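# Sort top-heavy tins from the tip-test stand into crate

## Task

Four identical-looking tins stand on the tip-test stand, and some of them are top-heavy. Move every top-heavy tin into the grey crate, and keep the rest standing upright on the stand, in front of its low stop bar. Everything must stay in place on its own, without the robot supporting it. Finish by opening the grippers and moving both arms away.

## Robot and tools

ROBOT. Two Kinova Gen3 arms, each with 7 revolute joints and a Robotiq 2F-85 two-finger gripper. Base positions in the scene frame: left_arm (+0.056, +0.352, 0) m, right_arm (-0.007, -0.312, 0) m, each turned only slightly about z. Scene frame: origin on the table top midway between the arms, +x out over the table, +z up, left_arm on the +y side. The names left and right refer to the arms, not to sides of an image. Each arm has a wrist camera: cam_left_wrist and cam_right_wrist, both 504x504 pixels.

execute_actions. Argument actions is a list holding zero or one item. An empty list moves nothing and just reports the state. An item with rows is a motion: rows is 1 to 15 rows, and steps (1 to 15, default 15) is how many control steps of 1/30 s it runs. Row k is used on step k, and the final row is reused for any remaining steps. An item with only steps (up to 300) is a wait, counted from the previous result, and your reply time is included in it. Optional pictures (true/false) chooses whether camera images come back. A refused call moves nothing.

ROW LAYOUT. Each row is one flat list of 18 numbers, each in [-1, 1], always covering both arms: left_arm joints 1 to 7 (waist, shoulder, upper arm roll, elbow, forearm roll, wrist pitch, wrist roll), then left gripper position, then left gripper speed; after that the same 9 values for right_arm. The joint values are offsets, not a pose. Each one is measured from that arm's joint angles in the latest result that listed them. If no result has listed them yet, or for a second or later call in the same reply, they are measured from wherever the arm is when the action starts. Rows do not add up on top of each other. Scale: 1.0 equals 0.9985 rad for waist, shoulder, upper arm roll and elbow, and 0.8765 rad for forearm roll, wrist pitch and wrist roll. Joint ranges in rad: waist -69.115 to 69.115, shoulder -2.250 to 2.250, upper arm roll -69.115 to 69.115, elbow -2.580 to 2.580, forearm roll -69.115 to 69.115, wrist pitch -2.100 to 2.100, wrist roll -69.115 to 69.115. Going more than 0.013 rad outward past a stated end gets the call refused. The true end may be 0.013 rad either way of the stated one. Requests beyond it are clipped there and reported as "joint sent to its limit". All zeros is not a pause: it pulls the arm back to the reference angles.

GRIPPER VALUES. Position is an absolute opening, not an offset: +1 is fully open (85 mm), 0 is roughly 41 mm, about -0.8 brings the pads together, and -1 closes until something blocks the fingers. Speed sets how fast the pad gap changes: about 20 mm/s at -1, 85 at 0, 150 at +1. A full close presses with about 190 to 235 N per pad. To grip, hold position at -1. To release, command an opening wider than the object. For a gentle grip, open first and then close to slightly less than the object's width. To leave a gripper unchanged, repeat its previous two numbers, since 0 is a real command. Stopped fingers stay put until position changes by 0.01 or more, but they close again by themselves if the object slips, gives way or is lost. Closing also moves the fingertips about 13 mm farther out, so leave that much clearance above a surface.

MOTION. Joint speed and acceleration are limited, and the joints of one arm start and stop together. Each step's target stays within 0.304 rad (first four joints) or 0.266 rad (wrist joints) of the measured angle, and it is scaled back if it would put the gripper more than 70 mm from where it is now. After a big move the arm may still be on its way. While you think or wait, the arms keep heading for the last row's target until they have all nearly stopped, or until a step is HELD.

RESULTS. The state line gives each arm's end_effector_position (m) and end_effector_quat_wxyz in the scene frame. This point lies midway between the closed pads. The fingers point along the gripper's +z and close along its y. Closed fingertips reach about 19 mm past this point, open ones about 6 mm. The printed position can be off, more so at long reach. Joint positions (rad) and Joint velocities (rad/s) come as one block per arm in column order. Joint torques use the same order; they carry an offset, a scale factor and noise, and they change at rest only through a contact or a load. position_measured_pct is about 50 - 50 x the position the fingers have reached, so 0 means fully open. If it stops below 90 before the commanded value, something is held or blocking; about 90 or a bit above means the pads closed on nothing or on something very thin. "joint command not followed" means a clearance check altered the joint targets; HELD marks steps on which your row was not sent, in whole or in part.

FAULTS. Load limits: 46.9 N m for the first four joints, 29.5 N m for the wrist three, held weight included. Reaching one stops that arm for 10 s and drops the rest of the call. Holding loads heats the motors: MOTOR HOT appears from 60 °C, and at 75 °C an OVER-TEMPERATURE FAULT makes the arm sag.

OTHER TOOLS. zoom_image: camera (cam_left_wrist or cam_right_wrist) and region [x0, y0, x1, y1] in pixels from the top-left corner, at most 504 by 504; it gives a sharper view of the latest image. read_manual: optional section, only "licences"; it shows licence texts and moves nothing. finished_scene: scene, the number of the current scene; this ends and grades it and cannot be reversed. A reply with no tool call ends everything.

AVOID. Knocking or dropping anything off the table, letting the arms collide or push on each other, slamming, hard hits and strong pushes. Small outside tugs on held parts or loose items can happen. Before finishing, make sure the tins stand or lie in place with no support, then open the grippers and pull the arms back.

Each tool is called after ">>>" as a command line: name --argument value for each argument, lists and objects as JSON in quotes; but a table of rows of numbers goes row by row, as --pt "numbers of a row", without its own name.

## Session

I'll start by looking at the current state.

>>> execute_actions --actions '[]'

Scene clock: 0.00 s of 6600.00 s.
left_arm: end_effector_position=(+0.3665, +0.2156, +0.2996) position_measured_pct=0.0 end_effector_quat_wxyz=(+0.407, +0.909, -0.096, -0.001) | right_arm: end_effector_position=(+0.0277, -0.4742, +0.1051) position_measured_pct=0.0 end_effector_quat_wxyz=(-0.408, +0.606, -0.491, -0.474)
Joint positions: left_arm=[-0.219  0.231 -0.158  1.977  0.761  1.46   3.83 ] | right_arm=[ 0.949  1.303  0.755  1.753 -0.364  1.757 -0.917]
Joint velocities: left_arm=[-0.     0.     0.001  0.003  0.001 -0.002  0.001] | right_arm=[-0.    -0.002 -0.     0.002 -0.     0.001 -0.001]
Joint torques (N m, as the joint torque sensors report them, + toward a larger angle): no reading
Motor temperatures (°C, as the motors report them): left_arm=[31 32 29 36 40 42 42] | right_arm=[35 33 32 36 40 39 40]

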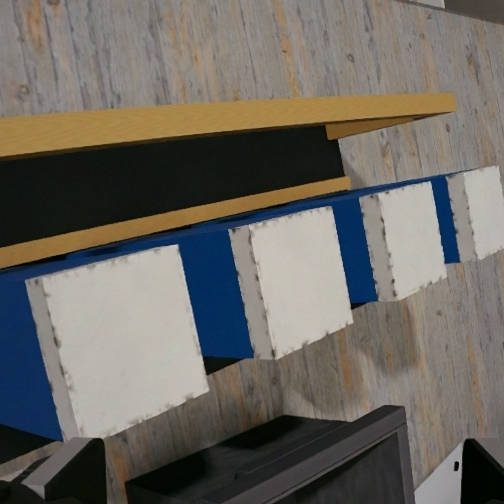

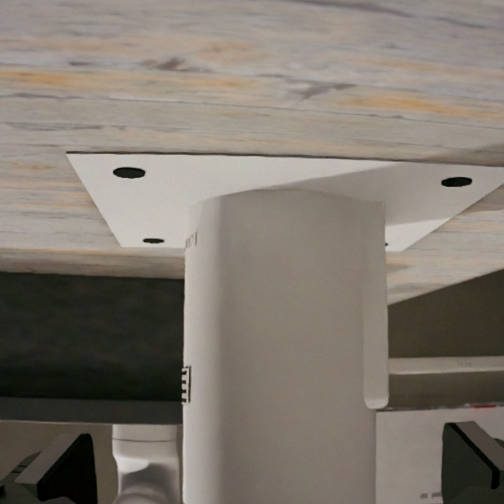

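>>> execute_actions --actions '[{"rows": [[0.878,0.119,0.158,-0.857,-0.868,0.240,-0.026,1,0, 0,0,0,0,0,0,0,1,0]], "steps": 15}]' --pictures false

>>> execute_actions --actions '[{"steps": 45}]'

Scene clock: 70.80 s of 6600.00 s.
left_arm: end_effector_position=(+0.3499, +0.1421, +0.3211) position_measured_pct=0.0 end_effector_quat_wxyz=(+0.223, +0.824, -0.508, -0.111) | right_arm: end_effector_position=(+0.0277, -0.4742, +0.1051) position_measured_pct=0.0 end_effector_quat_wxyz=(-0.408, +0.606, -0.491, -0.474)
Joint positions: left_arm=[ 0.248  0.337 -0.016  1.518  0.359  1.649  3.81 ] | right_arm=[ 0.949  1.303  0.755  1.753 -0.364  1.757 -0.917]
Joint velocities: left_arm=[ 1.247  0.09   0.124 -1.269 -1.113  0.16  -0.019] | right_arm=[ 0.001  0.     0.    -0.     0.     0.    -0.   ]
Joint torques (N m, as the joint torque sensors report them, + toward a larger angle): left_arm=[ -0.17 -15.74   0.51  -7.37   1.13   0.79  -0.13] | right_arm=[  0.36 -16.74   4.92   0.72   1.93   2.4   -0.43]
Motor temperatures (°C, as the motors report them): left_arm=[31 32 29 36 40 43 42] | right_arm=[35 34 32 36 40 40 40]
Steps of this call (steps 1 to 90: nothing new was sent; then 67.30 s passed at rest; steps 91 to 105: all 15 steps of this action). Readings (joint positions | what the end effector reports):
91: left_arm=[-0.218 0.231 -0.158 1.977 0.761 1.461 3.830] | right_arm=[0.949 1.303 0.755 1.753 -0.364 1.757 -0.917] | left_arm position_measured_pct=0.0 | right_arm position_measured_pct=0.0
92: left_arm=[-0.211 0.234 -0.156 1.972 0.756 1.464 3.830] | right_arm=[0.949 1.303 0.755 1.753 -0.364 1.757 -0.917] | left_arm position_measured_pct=0.0 | right_arm position_measured_pct=0.0
94: left_arm=[-0.182 0.246 -0.144 1.946 0.734 1.481 3.828] | right_arm=[0.949 1.303 0.755 1.753 -0.364 1.757 -0.917] | left_arm position_measured_pct=0.0 | right_arm position_measured_pct=0.0
98: left_arm=[-0.060 0.290 -0.086 1.827 0.630 1.558 3.820] | right_arm=[0.949 1.303 0.755 1.753 -0.364 1.757 -0.917] | left_arm position_measured_pct=0.0 | right_arm position_measured_pct=0.0
105: the state above

Scene clock: 72.30 s of 6600.00 s.
left_arm: end_effector_position=(+0.3997, +0.0507, +0.4000) position_measured_pct=0.0 end_effector_quat_wxyz=(+0.000, +0.707, -0.707, -0.000) | right_arm: end_effector_position=(+0.0277, -0.4742, +0.1051) position_measured_pct=0.0 end_effector_quat_wxyz=(-0.408, +0.606, -0.491, -0.474)
Joint positions: left_arm=[0.658 0.35  0.    1.122 0.    1.67  3.807] | right_arm=[ 0.949  1.303  0.755  1.753 -0.364  1.757 -0.917]
Joint velocities: left_arm=[ 0.     0.    -0.001  0.001 -0.001  0.001  0.   ] | right_arm=[ 0.001 -0.    -0.    -0.001 -0.    -0.001 -0.002]
Joint torques (N m, as the joint torque sensors report them, + toward a larger angle): left_arm=[  0.   -16.14   0.71  -8.51  -0.03  -0.12  -0.2 ] | right_arm=[  0.06 -16.65   5.09   0.6    1.64   2.46  -0.29]
Motor temperatures (°C, as the motors report them): left_arm=[31 32 29 36 40 43 42] | right_arm=[35 34 32 36 40 40 40]
Steps of this call (steps 1 to 30: the robot went on to your last target; steps 31 to 45: nothing new was sent). Readings (joint positions | what the end effector reports):
1: left_arm=[0.289 0.339 -0.012 1.477 0.323 1.653 3.809] | right_arm=[0.949 1.303 0.755 1.753 -0.364 1.757 -0.917] | left_arm position_measured_pct=0.0 | right_arm position_measured_pct=0.0
2: left_arm=[0.328 0.341 -0.009 1.437 0.287 1.657 3.809] | right_arm=[0.949 1.303 0.755 1.753 -0.364 1.757 -0.917] | left_arm position_measured_pct=0.0 | right_arm position_measured_pct=0.0
4: left_arm=[0.403 0.344 -0.006 1.362 0.221 1.661 3.808] | right_arm=[0.949 1.303 0.755 1.753 -0.364 1.757 -0.917] | left_arm position_measured_pct=0.0 | right_arm position_measured_pct=0.0
8: left_arm=[0.541 0.348 -0.002 1.229 0.100 1.667 3.808] | right_arm=[0.949 1.303 0.755 1.753 -0.364 1.757 -0.917] | left_arm position_measured_pct=0.0 | right_arm position_measured_pct=0.0
45: the state above
All arms were judged still, so your last target was given up. Only a new action makes them travel on or press farther. Fingers that are still opening or closing keep moving.

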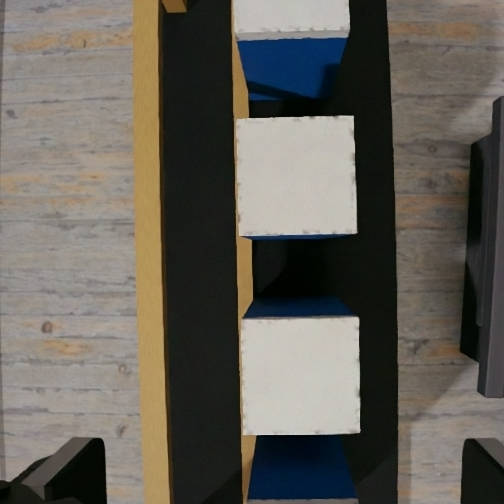

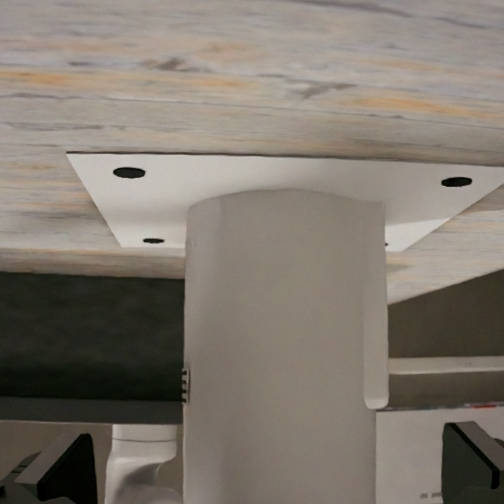

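>>> zoom_image --camera "cam_left_wrist" --region '[120, 0, 420, 260]'

>>> zoom_image --camera "cam_left_wrist" --region '[120, 244, 504, 504]'

Region (120, 0, 420, 260) of cam_left_wrist's 504x504 image, scaled by 1.680; it fills the top 437 rows of this view, and the rest is white.

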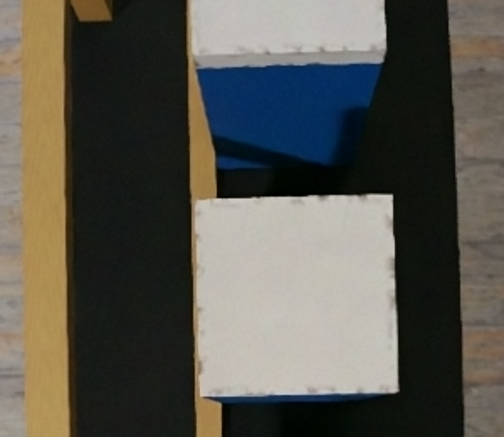

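Region (120, 244, 504, 504) of cam_left_wrist's 504x504 image, scaled by 1.312; it fills the top 341 rows of this view, and the rest is white.

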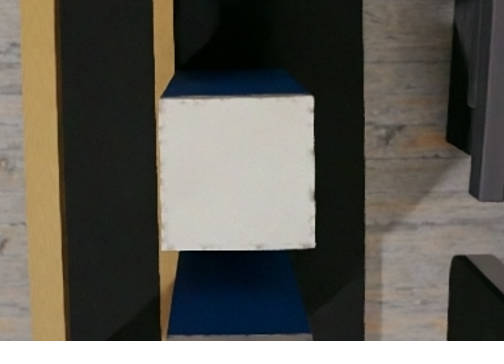

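>>> execute_actions --actions '[{"rows": [[-0.005,-0.014,0,0.340,0,-0.372,-0.005,1,0, -0.601,-0.9915,-0.756,-0.215,0.415,-0.496,0.597,1,0]], "steps": 15}]' --pictures false

>>> execute_actions --actions '[{"steps": 25}]' --pictures false

Scene clock: 144.60 s of 6600.00 s.
left_arm: end_effector_position=(+0.3923, +0.0593, +0.3018) position_measured_pct=0.0 end_effector_quat_wxyz=(+0.000, +0.707, -0.707, -0.001) | right_arm: end_effector_position=(+0.1446, -0.5571, +0.0846) position_measured_pct=0.0 end_effector_quat_wxyz=(-0.243, +0.901, -0.051, -0.355)
Joint positions: left_arm=[0.653 0.338 0.    1.453 0.    1.352 3.803] | right_arm=[ 0.632  0.985  0.445  1.6   -0.122  1.49  -0.643]
Joint velocities: left_arm=[-0.002 -0.003 -0.     0.236  0.    -0.244 -0.004] | right_arm=[-0.678 -0.676 -0.685 -0.168  0.322 -0.446  0.6  ]
Joint torques (N m, as the joint torque sensors report them, + toward a larger angle): left_arm=[  0.17 -17.4    0.63 -10.32  -0.27  -0.56  -0.14] | right_arm=[  0.48 -17.9    2.94  -2.05   0.71   2.28   0.36]
Motor temperatures (°C, as the motors report them): left_arm=[31 33 29 36 40 42 42] | right_arm=[35 35 32 36 40 40 40]
Steps of this call (steps 1 to 90: nothing new was sent; then 68.80 s passed at rest; steps 91 to 105: all 15 steps of this action). Readings (joint positions | what the end effector reports):
91: left_arm=[0.658 0.350 0.000 1.122 0.000 1.670 3.807] | right_arm=[0.948 1.302 0.755 1.752 -0.363 1.756 -0.917] | left_arm position_measured_pct=0.0 | right_arm position_measured_pct=0.0
92: left_arm=[0.658 0.349 0.000 1.127 0.000 1.666 3.807] | right_arm=[0.942 1.296 0.751 1.750 -0.359 1.752 -0.913] | left_arm position_measured_pct=0.0 | right_arm position_measured_pct=0.0
94: left_arm=[0.657 0.347 0.000 1.152 0.000 1.644 3.807] | right_arm=[0.914 1.267 0.727 1.732 -0.337 1.730 -0.891] | left_arm position_measured_pct=0.0 | right_arm position_measured_pct=0.0
98: left_arm=[0.655 0.341 0.000 1.271 0.000 1.538 3.805] | right_arm=[0.806 1.158 0.621 1.665 -0.244 1.637 -0.798] | left_arm position_measured_pct=0.0 | right_arm position_measured_pct=0.0
105: the state above

Scene clock: 145.43 s of 6600.00 s.
left_arm: end_effector_position=(+0.3919, +0.0596, +0.3003) position_measured_pct=0.0 end_effector_quat_wxyz=(+0.000, +0.707, -0.707, +0.000) | right_arm: end_effector_position=(+0.3892, -0.4525, +0.2690) position_measured_pct=0.0 end_effector_quat_wxyz=(-0.026, +0.903, +0.427, -0.030)
Joint positions: left_arm=[0.653 0.336 0.    1.461 0.    1.344 3.803] | right_arm=[ 0.359  0.356  0.016  1.539 -0.004  1.327 -0.401]
Joint velocities: left_arm=[ 0.001 -0.    -0.001  0.    -0.    -0.002 -0.   ] | right_arm=[-0.129 -0.555 -0.252 -0.037  0.053 -0.075  0.118]
Joint torques (N m, as the joint torque sensors report them, + toward a larger angle): left_arm=[  0.18 -15.52   0.44  -8.4   -0.27  -0.47  -0.11] | right_arm=[  1.26 -11.73   1.64  -7.22   0.04   0.51   0.16]
Motor temperatures (°C, as the motors report them): left_arm=[31 34 29 36 40 42 42] | right_arm=[35 35 32 36 40 40 40]
Steps of this call (steps 1 to 25: the robot went on to your last target). Readings (joint positions | what the end effector reports):
1: left_arm=[0.653 0.338 0.000 1.458 0.000 1.347 3.803] | right_arm=[0.610 0.962 0.422 1.595 -0.112 1.476 -0.624] | left_arm position_measured_pct=0.0 | right_arm position_measured_pct=0.0
2: left_arm=[0.653 0.338 0.000 1.460 0.000 1.345 3.803] | right_arm=[0.589 0.940 0.400 1.590 -0.103 1.463 -0.605] | left_arm position_measured_pct=0.0 | right_arm position_measured_pct=0.0
4: left_arm=[0.653 0.337 0.000 1.461 0.000 1.345 3.803] | right_arm=[0.553 0.895 0.354 1.582 -0.087 1.441 -0.571] | left_arm position_measured_pct=0.0 | right_arm position_measured_pct=0.0
8: left_arm=[0.653 0.336 0.000 1.461 0.000 1.344 3.803] | right_arm=[0.494 0.804 0.263 1.568 -0.061 1.406 -0.519] | left_arm position_measured_pct=0.0 | right_arm position_measured_pct=0.0
25: the state above

>>> execute_actions --actions '[{"rows": [[0,0,0,0,0,0,0,1,0, -0.666,-0.074,-0.016,-0.001,0.005,-0.006,0.008,1,0]], "steps": 15}]' --pictures false

>>> execute_actions --actions '[{"steps": 22}]'

Scene clock: 148.97 s of 6600.00 s.
left_arm: end_effector_position=(+0.3919, +0.0596, +0.3003) position_measured_pct=0.0 end_effector_quat_wxyz=(+0.000, +0.707, -0.707, +0.000) | right_arm: end_effector_position=(+0.4154, -0.2937, +0.2970) position_measured_pct=0.0 end_effector_quat_wxyz=(-0.002, +0.803, +0.597, -0.003)
Joint positions: left_arm=[0.653 0.336 0.    1.461 0.    1.344 3.803] | right_arm=[-0.014  0.29   0.     1.537  0.     1.322 -0.394]
Joint velocities: left_arm=[ 0.002  0.    -0.001  0.     0.     0.     0.   ] | right_arm=[-0.919 -0.026 -0.003 -0.002 -0.001  0.    -0.   ]
Joint torques (N m, as the joint torque sensors report them, + toward a larger angle): left_arm=[  0.07 -15.98   0.47  -8.38  -0.07  -0.22  -0.14] | right_arm=[ -0.08 -14.32   0.15  -8.52   0.17   0.33  -0.01]
Motor temperatures (°C, as the motors report them): left_arm=[31 34 29 36 40 42 42] | right_arm=[35 35 32 36 40 40 40]
Steps of this call (steps 1 to 30: the robot went on to your last target; steps 31 to 91: nothing new was sent; steps 92 to 106: all 15 steps of this action). Readings (joint positions | what the end effector reports):
92: left_arm=[0.653 0.336 0.000 1.461 0.000 1.344 3.803] | right_arm=[0.348 0.313 0.000 1.538 0.000 1.322 -0.394] | left_arm position_measured_pct=0.0 | right_arm position_measured_pct=0.0
93: left_arm=[0.653 0.336 0.000 1.461 0.000 1.344 3.803] | right_arm=[0.341 0.312 0.002 1.538 0.001 1.322 -0.394] | left_arm position_measured_pct=0.0 | right_arm position_measured_pct=0.0
95: left_arm=[0.653 0.336 0.000 1.461 0.000 1.344 3.803] | right_arm=[0.312 0.309 0.003 1.538 0.001 1.322 -0.394] | left_arm position_measured_pct=0.0 | right_arm position_measured_pct=0.0
99: left_arm=[0.653 0.336 0.000 1.461 0.000 1.344 3.803] | right_arm=[0.200 0.300 0.001 1.538 0.000 1.322 -0.394] | left_arm position_measured_pct=0.0 | right_arm position_measured_pct=0.0
106: the state above

Scene clock: 149.70 s of 6600.00 s.
left_arm: end_effector_position=(+0.3919, +0.0596, +0.3003) position_measured_pct=0.0 end_effector_quat_wxyz=(+0.000, +0.707, -0.707, +0.000) | right_arm: end_effector_position=(+0.3919, -0.1728, +0.3002) position_measured_pct=0.0 end_effector_quat_wxyz=(-0.000, +0.707, +0.707, -0.000)
Joint positions: left_arm=[0.653 0.336 0.    1.461 0.    1.344 3.803] | right_arm=[-0.305  0.282 -0.     1.538 -0.     1.322 -0.394]
Joint velocities: left_arm=[ 0.002 -0.    -0.    -0.002 -0.    -0.001  0.001] | right_arm=[-0.005 -0.     0.     0.     0.    -0.001  0.   ]
Joint torques (N m, as the joint torque sensors report them, + toward a larger angle): left_arm=[  0.31 -15.24   0.65  -8.13  -0.02  -0.29  -0.07] | right_arm=[  0.11 -14.04   0.24  -8.75   0.23   0.18  -0.21]
Motor temperatures (°C, as the motors report them): left_arm=[31 34 29 36 40 42 42] | right_arm=[35 35 32 36 40 40 40]
Steps of this call (steps 1 to 22: the robot went on to your last target). Readings (joint positions | what the end effector reports):
1: left_arm=[0.653 0.336 0.000 1.461 0.000 1.344 3.803] | right_arm=[-0.044 0.289 0.000 1.537 0.000 1.322 -0.394] | left_arm position_measured_pct=0.0 | right_arm position_measured_pct=0.0
2: left_arm=[0.653 0.336 0.000 1.461 0.000 1.344 3.803] | right_arm=[-0.075 0.288 0.000 1.537 0.000 1.322 -0.394] | left_arm position_measured_pct=0.0 | right_arm position_measured_pct=0.0
4: left_arm=[0.653 0.336 0.000 1.461 0.000 1.344 3.803] | right_arm=[-0.136 0.287 0.000 1.537 0.000 1.322 -0.394] | left_arm position_measured_pct=0.0 | right_arm position_measured_pct=0.0
8: left_arm=[0.653 0.336 0.000 1.461 0.000 1.344 3.803] | right_arm=[-0.249 0.284 -0.001 1.537 -0.001 1.322 -0.394] | left_arm position_measured_pct=0.0 | right_arm position_measured_pct=0.0
22: the state above

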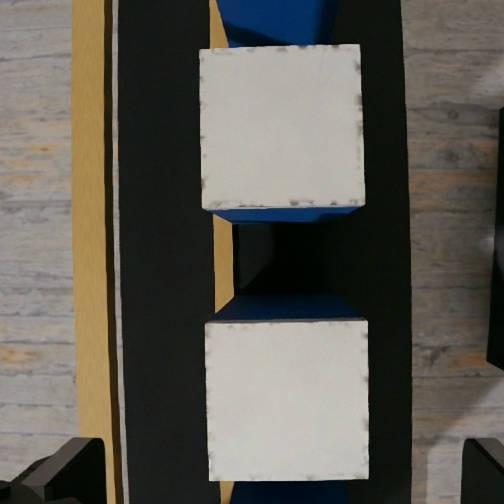

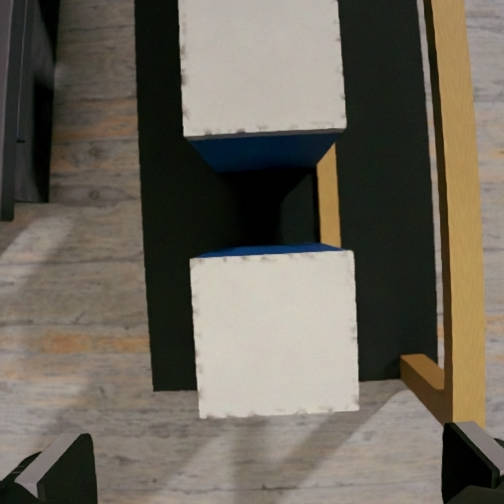

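>>> zoom_image --camera "cam_left_wrist" --region '[180, 290, 400, 504]'

>>> zoom_image --camera "cam_left_wrist" --region '[180, 20, 400, 250]'

Region (180, 290, 400, 504) of cam_left_wrist's 504x504 image, scaled by 2.291; it fills the top 490 rows of this view, and the rest is white.

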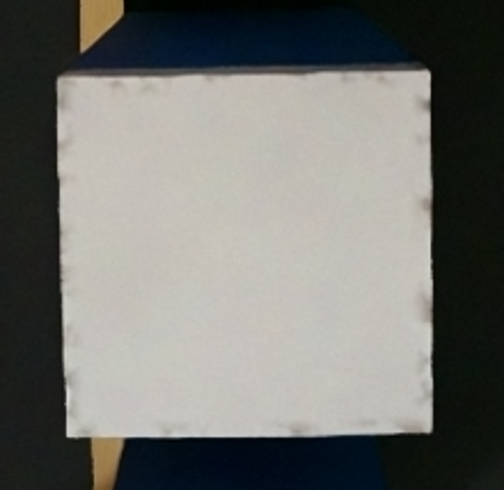

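Region (180, 20, 400, 250) of cam_left_wrist's 504x504 image, scaled by 2.191; it fills the left 482 columns of this view, and the rest is white.

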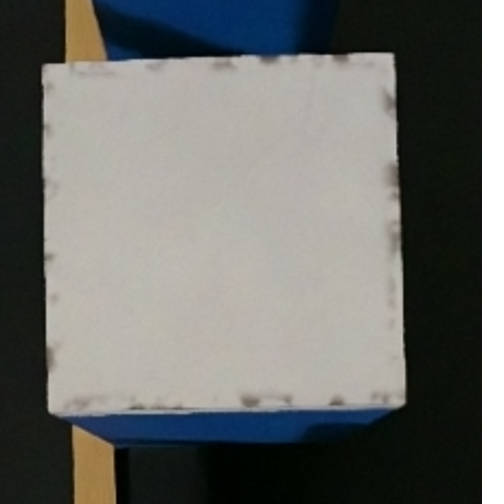

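>>> execute_actions --actions '[{"rows": [[-0.0036,0.0590,0,0.1835,0,-0.2755,-0.0046,1,0, -0.0273,0.0827,0,0.1535,0,-0.2696,-0.0300,1,0]], "steps": 15}]' --pictures false

>>> execute_actions --actions '[{"steps": 8}]'

Scene clock: 181.23 s of 6600.00 s.
left_arm: end_effector_position=(+0.3907, +0.0625, +0.2203) position_measured_pct=0.0 end_effector_quat_wxyz=(+0.000, +0.707, -0.707, +0.000) | right_arm: end_effector_position=(+0.3941, -0.1594, +0.2206) position_measured_pct=0.0 end_effector_quat_wxyz=(+0.000, +0.707, +0.707, +0.001)
Joint positions: left_arm=[0.649 0.394 0.    1.644 0.    1.103 3.799] | right_arm=[-0.332  0.364 -0.     1.691  0.     1.086 -0.421]
Joint velocities: left_arm=[-0.     0.004 -0.     0.003  0.001 -0.004  0.001] | right_arm=[-0.004  0.009  0.     0.002 -0.    -0.002  0.   ]
Joint torques (N m, as the joint torque sensors report them, + toward a larger angle): left_arm=[  0.04 -16.57   0.67  -7.95  -0.06  -0.26  -0.17] | right_arm=[ -0.16 -14.42   0.13  -7.75  -0.02   0.02  -0.22]
Motor temperatures (°C, as the motors report them): left_arm=[31 34 29 36 40 42 42] | right_arm=[35 35 32 36 40 40 40]
Steps of this call (steps 1 to 15: the robot went on to your last target; steps 16 to 90: nothing new was sent; then 28.03 s passed at rest; steps 91 to 105: all 15 steps of this action). Readings (joint positions | what the end effector reports):
91: left_arm=[0.653 0.336 0.000 1.462 0.000 1.344 3.803] | right_arm=[-0.306 0.282 -0.000 1.538 0.000 1.321 -0.395] | left_arm position_measured_pct=0.0 | right_arm position_measured_pct=0.0
92: left_arm=[0.653 0.337 0.000 1.466 0.000 1.338 3.803] | right_arm=[-0.307 0.285 0.000 1.543 0.000 1.314 -0.395] | left_arm position_measured_pct=0.0 | right_arm position_measured_pct=0.0
94: left_arm=[0.652 0.346 0.000 1.491 0.000 1.304 3.802] | right_arm=[-0.312 0.300 0.000 1.568 0.000 1.275 -0.400] | left_arm position_measured_pct=0.0 | right_arm position_measured_pct=0.0
98: left_arm=[0.650 0.379 0.000 1.593 0.000 1.170 3.800] | right_arm=[-0.327 0.348 -0.000 1.659 -0.000 1.135 -0.415] | left_arm position_measured_pct=0.0 | right_arm position_measured_pct=0.0
105: the state above

Scene clock: 181.50 s of 6600.00 s.
left_arm: end_effector_position=(+0.3907, +0.0626, +0.2201) position_measured_pct=0.0 end_effector_quat_wxyz=(+0.000, +0.707, -0.707, -0.000) | right_arm: end_effector_position=(+0.3939, -0.1593, +0.2202) position_measured_pct=0.0 end_effector_quat_wxyz=(+0.000, +0.707, +0.707, +0.000)
Joint positions: left_arm=[0.649 0.395 0.    1.644 0.    1.103 3.799] | right_arm=[-0.333  0.364 -0.     1.691 -0.     1.086 -0.421]
Joint velocities: left_arm=[-0.     0.    -0.     0.     0.    -0.001  0.001] | right_arm=[ 0.     0.001  0.    -0.001 -0.     0.001  0.002]
Joint torques (N m, as the joint torque sensors report them, + toward a larger angle): left_arm=[  0.2  -16.31   0.92  -7.73  -0.12  -0.15  -0.16] | right_arm=[  0.27 -14.94  -0.61  -8.31   0.22   0.16  -0.01]
Motor temperatures (°C, as the motors report them): left_arm=[31 34 29 36 40 42 42] | right_arm=[35 35 32 36 40 40 40]
Steps of this call (steps 1 to 8: the robot went on to your last target). Readings (joint positions | what the end effector reports):
1: left_arm=[0.649 0.394 0.000 1.644 0.000 1.103 3.799] | right_arm=[-0.332 0.364 -0.000 1.691 -0.000 1.086 -0.421] | left_arm position_measured_pct=0.0 | right_arm position_measured_pct=0.0
2: left_arm=[0.649 0.394 0.000 1.644 0.000 1.103 3.799] | right_arm=[-0.332 0.364 -0.000 1.691 -0.000 1.086 -0.421] | left_arm position_measured_pct=0.0 | right_arm position_measured_pct=0.0
4: left_arm=[0.649 0.395 0.000 1.644 0.000 1.103 3.799] | right_arm=[-0.333 0.364 -0.000 1.691 -0.000 1.086 -0.421] | left_arm position_measured_pct=0.0 | right_arm position_measured_pct=0.0
8: the state above

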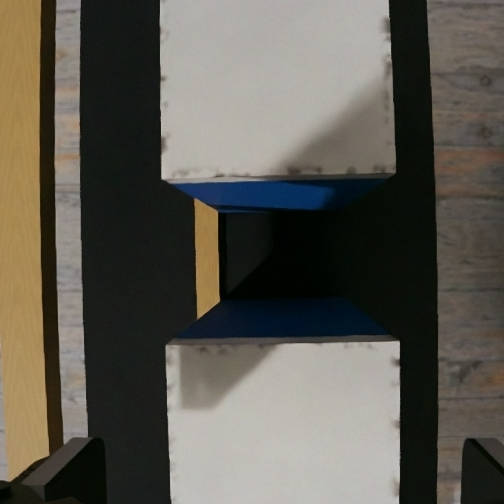

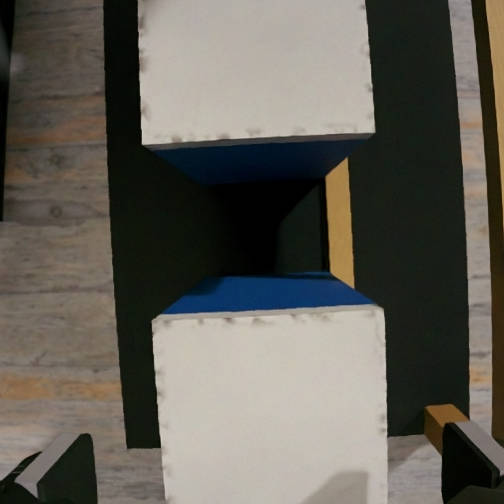

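>>> execute_actions --actions '[{"rows": [[0,0.0744,0,0.0978,0,-0.1967,0,1,0, 0,0.0778,0,0.0987,0,-0.2005,0,1,0]], "steps": 15}]'

Scene clock: 191.67 s of 6600.00 s.
left_arm: end_effector_position=(+0.3909, +0.0625, +0.1614) position_measured_pct=0.0 end_effector_quat_wxyz=(+0.000, +0.707, -0.707, +0.000) | right_arm: end_effector_position=(+0.3939, -0.1593, +0.1612) position_measured_pct=0.0 end_effector_quat_wxyz=(+0.000, +0.707, +0.707, +0.000)
Joint positions: left_arm=[0.649 0.468 0.    1.742 0.    0.93  3.799] | right_arm=[-0.333  0.441 -0.     1.79  -0.     0.91  -0.421]
Joint velocities: left_arm=[-0.002  0.006 -0.     0.001 -0.     0.     0.001] | right_arm=[ 0.     0.005  0.     0.    -0.     0.001 -0.001]
Joint torques (N m, as the joint torque sensors report them, + toward a larger angle): left_arm=[  0.01 -16.4    0.61  -7.02  -0.15  -0.18  -0.17] | right_arm=[  0.27 -15.4    0.18  -7.01  -0.09   0.18   0.04]
Motor temperatures (°C, as the motors report them): left_arm=[31 34 29 36 40 42 42] | right_arm=[35 35 32 36 40 40 40]
Steps of this call (steps 1 to 15: the robot went on to your last target; steps 16 to 90: nothing new was sent; then 6.67 s passed at rest; steps 91 to 105: all 15 steps of this action). Readings (joint positions | what the end effector reports):
91: left_arm=[0.649 0.395 0.000 1.645 0.000 1.102 3.799] | right_arm=[-0.333 0.365 -0.000 1.692 -0.000 1.085 -0.421] | left_arm position_measured_pct=0.0 | right_arm position_measured_pct=0.0
92: left_arm=[0.649 0.399 0.000 1.649 0.000 1.094 3.799] | right_arm=[-0.333 0.369 -0.000 1.696 -0.000 1.077 -0.421] | left_arm position_measured_pct=0.0 | right_arm position_measured_pct=0.0
94: left_arm=[0.649 0.420 0.000 1.674 0.000 1.049 3.799] | right_arm=[-0.333 0.391 -0.000 1.721 -0.000 1.032 -0.421] | left_arm position_measured_pct=0.0 | right_arm position_measured_pct=0.0
98: left_arm=[0.649 0.464 0.000 1.737 0.000 0.940 3.799] | right_arm=[-0.333 0.437 -0.000 1.784 0.000 0.920 -0.421] | left_arm position_measured_pct=0.0 | right_arm position_measured_pct=0.0
105: the state above

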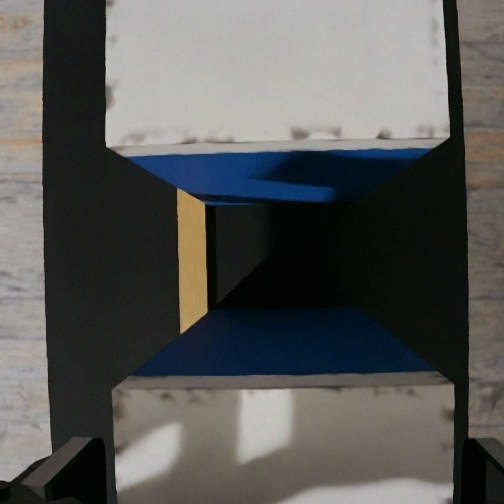

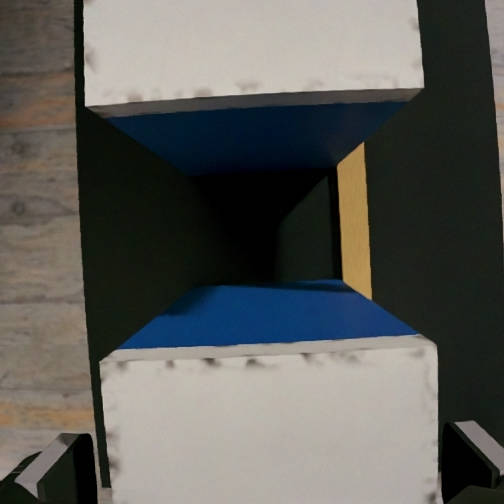

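>>> execute_actions --actions '[{"rows": [ [-0.0026,0.0042,0,-0.0053,0,0.0027,-0.0030,1,0, 0.0018,0.0043,0,-0.0064,0,0.0031,0.0020,1,0], [-0.0053,0.0072,0,-0.0107,0,0.0053,-0.0060,1,0, 0.0036,0.0080,0,-0.0128,0,0.0063,0.0041,1,0], [-0.0079,0.0102,0,-0.0160,0,0.0080,-0.0090,1,0, 0.0054,0.0116,0,-0.0192,0,0.0094,0.0061,1,0], [-0.0105,0.0132,0,-0.0214,0,0.0107,-0.0119,1,0, 0.0071,0.0153,0,-0.0256,0,0.0125,0.0082,1,0], [-0.0131,0.0162,0,-0.0267,0,0.0133,-0.0149,1,0, 0.0089,0.0189,0,-0.0320,0,0.0156,0.0102,1,0], [-0.0158,0.0192,0,-0.0321,0,0.0160,-0.0179,1,0, 0.0107,0.0226,0,-0.0384,0,0.0188,0.0122,1,0], [-0.0184,0.0222,0,-0.0374,0,0.0187,-0.0209,1,0, 0.0125,0.0262,0,-0.0448,0,0.0219,0.0143,1,0], [-0.0210,0.0253,0,-0.0428,0,0.0213,-0.0239,1,0, 0.0143,0.0299,0,-0.0511,0,0.0250,0.0163,1,0], [-0.0236,0.0283,0,-0.0481,0,0.0240,-0.0269,1,0, 0.0161,0.0335,0,-0.0575,0,0.0281,0.0184,1,0], [-0.0263,0.0313,0,-0.0535,0,0.0267,-0.0299,1,0, 0.0179,0.0372,0,-0.0639,0,0.0313,0.0204,1,0], [-0.0289,0.0343,0,-0.0588,0,0.0293,-0.0329,1,0, 0.0197,0.0408,0,-0.0703,0,0.0344,0.0224,1,0], [-0.0315,0.0373,0,-0.0642,0,0.0320,-0.0358,1,0, 0.0214,0.0445,0,-0.0767,0,0.0375,0.0245,1,0], [-0.0341,0.0403,0,-0.0695,0,0.0347,-0.0388,1,0, 0.0232,0.0481,0,-0.0831,0,0.0406,0.0265,1,0], [-0.0368,0.0433,0,-0.0749,0,0.0373,-0.0418,1,0, 0.0250,0.0518,0,-0.0895,0,0.0438,0.0286,1,0], [-0.0394,0.0463,0,-0.0802,0,0.0400,-0.0448,1,0, 0.0268,0.0554,0,-0.0959,0,0.0469,0.0306,1,0] ], "steps": 15}]' --pictures false

>>> execute_actions --actions '[{"steps": 8}]'

Scene clock: 231.63 s of 6600.00 s.
left_arm: end_effector_position=(+0.4160, +0.0623, +0.1609) position_measured_pct=0.0 end_effector_quat_wxyz=(+0.000, +0.707, -0.707, -0.000) | right_arm: end_effector_position=(+0.4189, -0.1590, +0.1609) position_measured_pct=0.0 end_effector_quat_wxyz=(-0.000, +0.707, +0.707, -0.000)
Joint positions: left_arm=[0.616 0.508 0.    1.674 0.001 0.961 3.765] | right_arm=[-0.31   0.488 -0.     1.709 -0.     0.946 -0.398]
Joint velocities: left_arm=[-0.078  0.089 -0.001 -0.161 -0.     0.067 -0.079] | right_arm=[ 0.053  0.108  0.    -0.192  0.     0.081  0.056]
Joint torques (N m, as the joint torque sensors report them, + toward a larger angle): left_arm=[  0.19 -17.19   0.5   -6.84  -0.1   -0.49  -0.07] | right_arm=[  0.73 -16.     0.51  -7.61  -0.04  -0.37  -0.09]
Motor temperatures (°C, as the motors report them): left_arm=[31 34 29 36 40 42 42] | right_arm=[35 35 32 36 40 40 40]
Steps of this call (steps 1 to 15: the robot went on to your last target; steps 16 to 90: nothing new was sent; then 36.47 s passed at rest; steps 91 to 105: all 15 steps of this action). Readings (joint positions | what the end effector reports):
91: left_arm=[0.649 0.469 0.000 1.741 0.000 0.931 3.799] | right_arm=[-0.332 0.443 -0.000 1.789 -0.000 0.910 -0.421] | left_arm position_measured_pct=0.0 | right_arm position_measured_pct=0.0
92: left_arm=[0.647 0.471 0.000 1.739 0.000 0.932 3.798] | right_arm=[-0.331 0.445 -0.000 1.786 -0.000 0.912 -0.420] | left_arm position_measured_pct=0.0 | right_arm position_measured_pct=0.0
94: left_arm=[0.643 0.476 0.000 1.731 0.000 0.935 3.794] | right_arm=[-0.329 0.450 -0.000 1.777 -0.000 0.916 -0.417] | left_arm position_measured_pct=0.0 | right_arm position_measured_pct=0.0
98: left_arm=[0.634 0.487 0.000 1.711 0.000 0.944 3.784] | right_arm=[-0.322 0.464 -0.000 1.753 -0.000 0.926 -0.411] | left_arm position_measured_pct=0.0 | right_arm position_measured_pct=0.0
105: the state above

Scene clock: 231.90 s of 6600.00 s.
left_arm: end_effector_position=(+0.4205, +0.0624, +0.1611) position_measured_pct=0.0 end_effector_quat_wxyz=(+0.000, +0.707, -0.707, -0.000) | right_arm: end_effector_position=(+0.4235, -0.1590, +0.1611) position_measured_pct=0.0 end_effector_quat_wxyz=(-0.000, +0.707, +0.708, -0.000)
Joint positions: left_arm=[0.61  0.514 0.    1.662 0.    0.966 3.76 ] | right_arm=[-0.306  0.496 -0.     1.694 -0.     0.952 -0.394]
Joint velocities: left_arm=[-0.002  0.004  0.     0.001  0.001 -0.    -0.   ] | right_arm=[ 0.003  0.004 -0.001 -0.001 -0.     0.001  0.   ]
Joint torques (N m, as the joint torque sensors report them, + toward a larger angle): left_arm=[  0.04 -17.17   0.82  -7.32  -0.23  -0.27  -0.27] | right_arm=[  0.06 -16.04  -0.13  -8.16   0.09  -0.15  -0.23]
Motor temperatures (°C, as the motors report them): left_arm=[31 34 29 36 40 42 42] | right_arm=[35 35 32 36 40 40 40]
Steps of this call (steps 1 to 8: the robot went on to your last target). Readings (joint positions | what the end effector reports):
1: left_arm=[0.614 0.511 0.000 1.669 0.001 0.963 3.763] | right_arm=[-0.308 0.492 -0.000 1.703 -0.000 0.948 -0.396] | left_arm position_measured_pct=0.0 | right_arm position_measured_pct=0.0
2: left_arm=[0.612 0.512 0.000 1.665 0.000 0.964 3.761] | right_arm=[-0.307 0.494 -0.000 1.698 -0.000 0.950 -0.395] | left_arm position_measured_pct=0.0 | right_arm position_measured_pct=0.0
4: left_arm=[0.611 0.513 -0.000 1.663 0.000 0.965 3.760] | right_arm=[-0.307 0.495 -0.000 1.695 -0.000 0.951 -0.394] | left_arm position_measured_pct=0.0 | right_arm position_measured_pct=0.0
8: the state above

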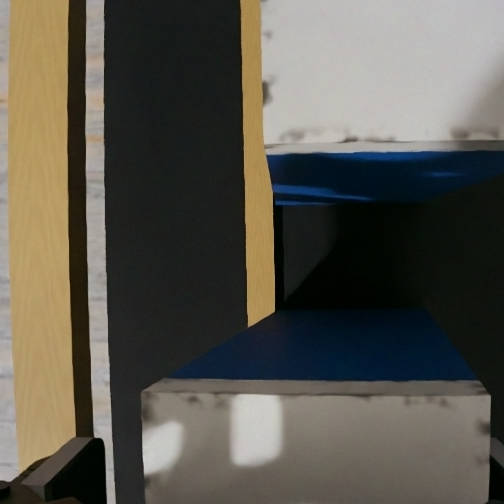

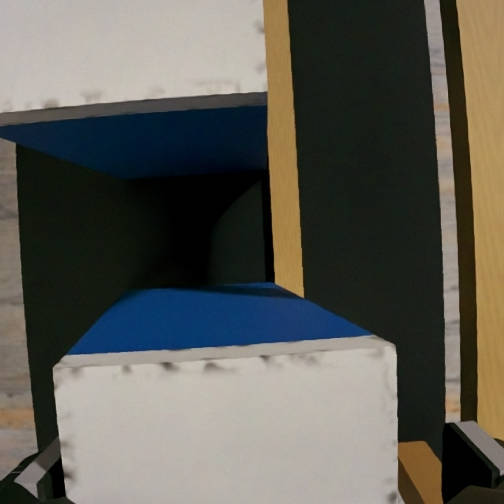

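>>> execute_actions --actions '[{"rows": [ [-0.0016,0.0021,0,-0.0038,0,0.0020,-0.0018,1,0, 0.0011,0.0025,0,-0.0045,0,0.0023,0.0012,1,0], [-0.0032,0.0042,0,-0.0077,0,0.0039,-0.0036,1,0, 0.0021,0.0050,0,-0.0090,0,0.0046,0.0024,1,0], [-0.0047,0.0063,0,-0.0115,0,0.0059,-0.0054,1,0, 0.0032,0.0075,0,-0.0136,0,0.0069,0.0036,1,0], [-0.0063,0.0084,0,-0.0154,0,0.0079,-0.0072,1,0, 0.0042,0.0100,0,-0.0181,0,0.0092,0.0048,1,0], [-0.0079,0.0105,0,-0.0192,0,0.0099,-0.0090,1,0, 0.0053,0.0125,0,-0.0226,0,0.0115,0.0060,1,0], [-0.0095,0.0126,0,-0.0230,0,0.0118,-0.0108,1,0, 0.0064,0.0150,0,-0.0271,0,0.0138,0.0072,1,0], [-0.0111,0.0147,0,-0.0269,0,0.0138,-0.0126,1,0, 0.0074,0.0175,0,-0.0316,0,0.0161,0.0084,1,0], [-0.0126,0.0169,0,-0.0307,0,0.0158,-0.0144,1,0, 0.0085,0.0200,0,-0.0362,0,0.0185,0.0097,1,0], [-0.0142,0.0190,0,-0.0346,0,0.0178,-0.0162,1,0, 0.0095,0.0225,0,-0.0407,0,0.0208,0.0109,1,0], [-0.0158,0.0211,0,-0.0384,0,0.0197,-0.0180,1,0, 0.0106,0.0250,0,-0.0452,0,0.0231,0.0121,1,0], [-0.0174,0.0232,0,-0.0422,0,0.0217,-0.0198,1,0, 0.0117,0.0275,0,-0.0497,0,0.0254,0.0133,1,0], [-0.0190,0.0253,0,-0.0461,0,0.0237,-0.0216,1,0, 0.0127,0.0300,0,-0.0542,0,0.0277,0.0145,1,0], [-0.0205,0.0274,0,-0.0499,0,0.0257,-0.0234,1,0, 0.0138,0.0325,0,-0.0588,0,0.0300,0.0157,1,0], [-0.0221,0.0295,0,-0.0538,0,0.0276,-0.0252,1,0, 0.0148,0.0350,0,-0.0633,0,0.0323,0.0169,1,0], [-0.0237,0.0316,0,-0.0576,0,0.0296,-0.0270,1,0, 0.0159,0.0375,0,-0.0678,0,0.0346,0.0181,1,0] ], "steps": 15}]' --pictures false

>>> execute_actions --actions '[{"steps": 15}]'

Scene clock: 245.97 s of 6600.00 s.
left_arm: end_effector_position=(+0.4377, +0.0621, +0.1611) position_measured_pct=0.0 end_effector_quat_wxyz=(+0.000, +0.707, -0.707, -0.000) | right_arm: end_effector_position=(+0.4405, -0.1587, +0.1613) position_measured_pct=0.0 end_effector_quat_wxyz=(-0.000, +0.707, +0.708, -0.000)
Joint positions: left_arm=[0.59  0.541 0.    1.612 0.    0.988 3.739] | right_arm=[-0.293  0.528 -0.     1.636 -0.     0.978 -0.38 ]
Joint velocities: left_arm=[-0.047  0.063  0.001 -0.115 -0.     0.051 -0.046] | right_arm=[ 0.03   0.075 -0.    -0.139 -0.     0.06   0.032]
Joint torques (N m, as the joint torque sensors report them, + toward a larger angle): left_arm=[  0.03 -17.89   0.44  -7.21  -0.05  -0.43  -0.12] | right_arm=[  0.78 -17.14   0.02  -7.51   0.1   -0.08  -0.23]
Motor temperatures (°C, as the motors report them): left_arm=[31 34 29 36 40 42 42] | right_arm=[35 35 32 36 40 40 40]
Steps of this call (steps 1 to 30: the robot went on to your last target; steps 31 to 100: nothing new was sent; then 10.23 s passed at rest; steps 101 to 115: all 15 steps of this action). Readings (joint positions | what the end effector reports):
101: left_arm=[0.610 0.515 0.000 1.662 0.001 0.966 3.760] | right_arm=[-0.306 0.497 -0.000 1.694 -0.000 0.952 -0.394] | left_arm position_measured_pct=0.0 | right_arm position_measured_pct=0.0
102: left_arm=[0.609 0.516 0.001 1.660 0.001 0.967 3.759] | right_arm=[-0.305 0.498 -0.001 1.692 -0.000 0.953 -0.393] | left_arm position_measured_pct=0.0 | right_arm position_measured_pct=0.0
104: left_arm=[0.607 0.519 0.001 1.654 0.001 0.970 3.756] | right_arm=[-0.304 0.502 -0.001 1.685 -0.000 0.956 -0.392] | left_arm position_measured_pct=0.0 | right_arm position_measured_pct=0.0
108: left_arm=[0.601 0.527 0.000 1.639 0.001 0.976 3.750] | right_arm=[-0.300 0.511 -0.000 1.668 -0.000 0.964 -0.388] | left_arm position_measured_pct=0.0 | right_arm position_measured_pct=0.0
115: the state above

Scene clock: 246.47 s of 6600.00 s.
left_arm: end_effector_position=(+0.4406, +0.0622, +0.1612) position_measured_pct=0.0 end_effector_quat_wxyz=(+0.000, +0.707, -0.707, +0.000) | right_arm: end_effector_position=(+0.4434, -0.1587, +0.1613) position_measured_pct=0.0 end_effector_quat_wxyz=(-0.000, +0.707, +0.708, -0.000)
Joint positions: left_arm=[0.587 0.546 0.    1.604 0.    0.992 3.736] | right_arm=[-0.291  0.533 -0.     1.627 -0.     0.982 -0.378]
Joint velocities: left_arm=[-0.001  0.    -0.    -0.002 -0.001 -0.     0.   ] | right_arm=[ 0.    -0.    -0.    -0.001 -0.     0.001  0.001]
Joint torques (N m, as the joint torque sensors report them, + toward a larger angle): left_arm=[  0.24 -18.3    0.63  -7.02  -0.13   0.    -0.39] | right_arm=[  0.22 -17.02   0.19  -7.62  -0.03  -0.2   -0.38]
Motor temperatures (°C, as the motors report them): left_arm=[31 34 29 36 40 42 42] | right_arm=[35 35 32 36 40 40 40]
Steps of this call (steps 1 to 15: the robot went on to your last target). Readings (joint positions | what the end effector reports):
1: left_arm=[0.589 0.543 0.000 1.609 0.000 0.990 3.738] | right_arm=[-0.292 0.530 -0.000 1.632 -0.000 0.980 -0.379] | left_arm position_measured_pct=0.0 | right_arm position_measured_pct=0.0
2: left_arm=[0.588 0.544 0.000 1.607 0.000 0.991 3.737] | right_arm=[-0.291 0.531 -0.000 1.629 -0.000 0.981 -0.379] | left_arm position_measured_pct=0.0 | right_arm position_measured_pct=0.0
4: left_arm=[0.587 0.545 0.000 1.605 0.000 0.991 3.736] | right_arm=[-0.291 0.532 -0.000 1.627 -0.000 0.982 -0.378] | left_arm position_measured_pct=0.0 | right_arm position_measured_pct=0.0
8: left_arm=[0.587 0.545 0.000 1.604 0.000 0.992 3.736] | right_arm=[-0.291 0.533 -0.000 1.627 -0.000 0.982 -0.378] | left_arm position_measured_pct=0.0 | right_arm position_measured_pct=0.0
15: the state above
All arms were judged still, so your last target was given up. Only a new action makes them travel on or press farther. Fingers that are still opening or closing keep moving.

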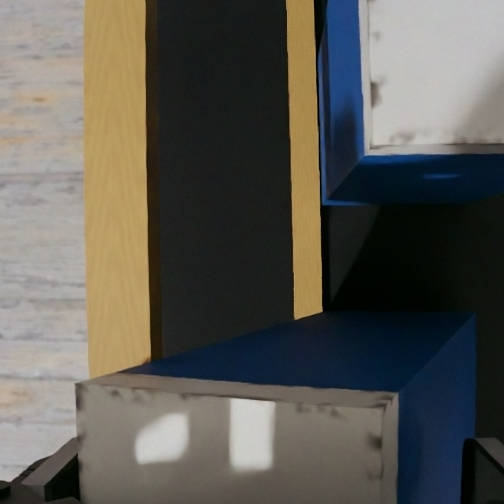

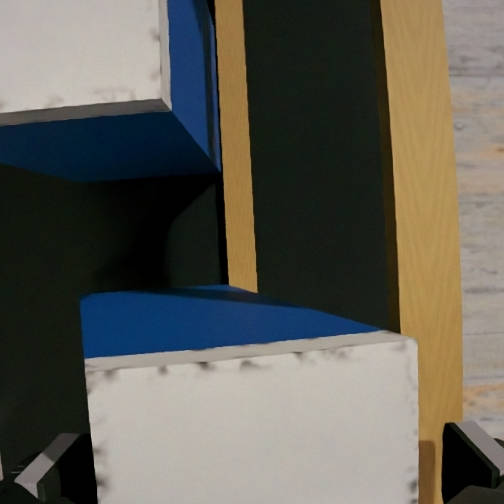

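>>> execute_actions --actions '[{"rows": [ [0.0015,-0.0021,0,0.0038,0,-0.0020,0.0018,1,0, 0.0005,0.0012,0,-0.0023,0,0.0012,0.0006,1,0], [0.0031,-0.0042,0,0.0077,0,-0.0040,0.0036,1,0, 0.0011,0.0025,0,-0.0045,0,0.0023,0.0012,1,0], [0.0046,-0.0063,0,0.0115,0,-0.0060,0.0054,1,0, 0.0016,0.0037,0,-0.0068,0,0.0035,0.0018,1,0], [0.0062,-0.0085,0,0.0154,0,-0.0080,0.0072,1,0, 0.0021,0.0050,0,-0.0090,0,0.0046,0.0024,1,0], [0.0077,-0.0106,0,0.0192,0,-0.0100,0.0090,1,0, 0.0026,0.0062,0,-0.0113,0,0.0058,0.0030,1,0], [0.0092,-0.0127,0,0.0231,0,-0.0120,0.0108,1,0, 0.0032,0.0075,0,-0.0136,0,0.0069,0.0036,1,0], [0.0108,-0.0148,0,0.0269,0,-0.0140,0.0126,1,0, 0.0037,0.0087,0,-0.0158,0,0.0081,0.0042,1,0], [0.0123,-0.0169,0,0.0308,0,-0.0160,0.0144,1,0, 0.0042,0.0100,0,-0.0181,0,0.0092,0.0048,1,0], [0.0139,-0.0190,0,0.0346,0,-0.0180,0.0162,1,0, 0.0047,0.0112,0,-0.0203,0,0.0104,0.0054,1,0], [0.0154,-0.0211,0,0.0385,0,-0.0200,0.0180,1,0, 0.0053,0.0125,0,-0.0226,0,0.0115,0.0060,1,0], [0.0169,-0.0232,0,0.0423,0,-0.0220,0.0198,1,0, 0.0058,0.0137,0,-0.0249,0,0.0127,0.0066,1,0], [0.0185,-0.0254,0,0.0462,0,-0.0240,0.0216,1,0, 0.0063,0.0150,0,-0.0271,0,0.0138,0.0072,1,0], [0.0200,-0.0275,0,0.0500,0,-0.0260,0.0234,1,0, 0.0068,0.0162,0,-0.0294,0,0.0150,0.0078,1,0], [0.0216,-0.0296,0,0.0539,0,-0.0280,0.0252,1,0, 0.0074,0.0175,0,-0.0316,0,0.0161,0.0084,1,0], [0.0231,-0.0317,0,0.0577,0,-0.0300,0.0270,1,0, 0.0079,0.0187,0,-0.0339,0,0.0173,0.0090,1,0] ], "steps": 15}]' --pictures false

>>> execute_actions --actions '[{"steps": 15}]'

Scene clock: 257.30 s of 6600.00 s.
left_arm: end_effector_position=(+0.4237, +0.0624, +0.1612) position_measured_pct=0.0 end_effector_quat_wxyz=(+0.000, +0.707, -0.707, +0.000) | right_arm: end_effector_position=(+0.4519, -0.1587, +0.1614) position_measured_pct=0.0 end_effector_quat_wxyz=(-0.000, +0.707, +0.708, -0.000)
Joint positions: left_arm=[0.607 0.518 0.    1.654 0.    0.969 3.756] | right_arm=[-0.284  0.549 -0.001  1.597 -0.     0.996 -0.371]
Joint velocities: left_arm=[ 0.047 -0.062  0.001  0.115 -0.    -0.051  0.047] | right_arm=[ 0.016  0.036  0.    -0.069  0.     0.029  0.016]
Joint torques (N m, as the joint torque sensors report them, + toward a larger angle): left_arm=[  0.2  -17.89   0.78  -6.78   0.1   -0.47   0.04] | right_arm=[  0.45 -17.78   0.22  -7.2    0.25   0.2   -0.18]
Motor temperatures (°C, as the motors report them): left_arm=[31 35 29 36 40 42 42] | right_arm=[35 35 32 36 40 40 40]
Steps of this call (steps 1 to 90: nothing new was sent; then 7.33 s passed at rest; steps 91 to 105: all 15 steps of this action). Readings (joint positions | what the end effector reports):
91: left_arm=[0.587 0.545 0.000 1.605 0.000 0.991 3.736] | right_arm=[-0.290 0.533 -0.001 1.626 -0.000 0.983 -0.378] | left_arm position_measured_pct=0.0 | right_arm position_measured_pct=0.0
92: left_arm=[0.588 0.544 -0.000 1.607 0.000 0.990 3.737] | right_arm=[-0.290 0.534 -0.001 1.625 -0.000 0.983 -0.378] | left_arm position_measured_pct=0.0 | right_arm position_measured_pct=0.0
94: left_arm=[0.590 0.540 -0.000 1.612 0.000 0.988 3.739] | right_arm=[-0.289 0.536 -0.001 1.622 -0.000 0.985 -0.377] | left_arm position_measured_pct=0.0 | right_arm position_measured_pct=0.0
98: left_arm=[0.596 0.533 0.000 1.627 0.000 0.981 3.745] | right_arm=[-0.287 0.540 -0.001 1.613 -0.000 0.989 -0.375] | left_arm position_measured_pct=0.0 | right_arm position_measured_pct=0.0
105: the state above

Scene clock: 257.80 s of 6600.00 s.
left_arm: end_effector_position=(+0.4208, +0.0626, +0.1611) position_measured_pct=0.0 end_effector_quat_wxyz=(+0.000, +0.707, -0.707, +0.000) | right_arm: end_effector_position=(+0.4532, -0.1587, +0.1615) position_measured_pct=0.0 end_effector_quat_wxyz=(-0.000, +0.707, +0.708, -0.000)
Joint positions: left_arm=[0.61  0.514 0.    1.662 0.    0.965 3.76 ] | right_arm=[-0.283  0.551 -0.001  1.593 -0.     0.998 -0.37 ]
Joint velocities: left_arm=[ 0.    -0.001 -0.001 -0.001  0.001  0.    -0.002] | right_arm=[ 0.002 -0.001 -0.    -0.001  0.     0.    -0.   ]
Joint torques (N m, as the joint torque sensors report them, + toward a larger angle): left_arm=[  0.43 -17.73   0.68  -7.    -0.44  -0.44  -0.47] | right_arm=[  0.4  -17.37   0.15  -7.55  -0.05   0.01  -0.01]
Motor temperatures (°C, as the motors report them): left_arm=[31 35 29 36 40 42 42] | right_arm=[35 35 32 36 40 40 40]
Steps of this call (steps 1 to 15: the robot went on to your last target). Readings (joint positions | what the end effector reports):
1: left_arm=[0.608 0.516 0.000 1.658 0.000 0.967 3.758] | right_arm=[-0.283 0.550 -0.001 1.595 -0.000 0.997 -0.371] | left_arm position_measured_pct=0.0 | right_arm position_measured_pct=0.0
2: left_arm=[0.609 0.515 0.000 1.660 0.000 0.966 3.759] | right_arm=[-0.283 0.550 -0.001 1.594 -0.000 0.997 -0.370] | left_arm position_measured_pct=0.0 | right_arm position_measured_pct=0.0
4: left_arm=[0.609 0.515 0.000 1.661 0.000 0.966 3.760] | right_arm=[-0.283 0.551 -0.001 1.593 -0.000 0.998 -0.370] | left_arm position_measured_pct=0.0 | right_arm position_measured_pct=0.0
8: left_arm=[0.610 0.514 0.000 1.662 0.000 0.965 3.760] | right_arm=[-0.283 0.551 -0.001 1.593 -0.000 0.998 -0.370] | left_arm position_measured_pct=0.0 | right_arm position_measured_pct=0.0
15: the state above
All arms were judged still, so your last target was given up. Only a new action makes them travel on or press farther. Fingers that are still opening or closing keep moving.

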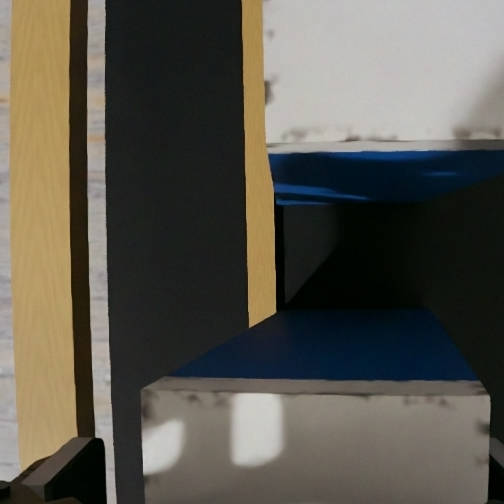

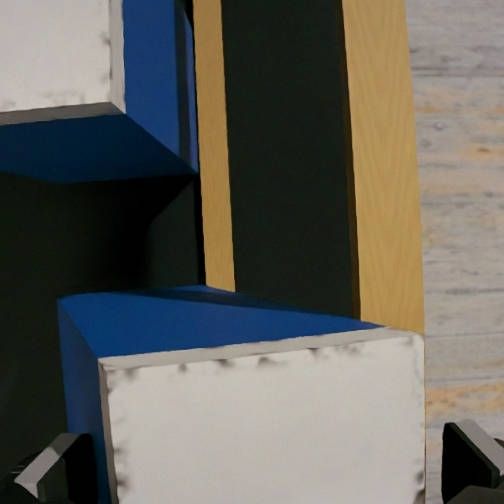

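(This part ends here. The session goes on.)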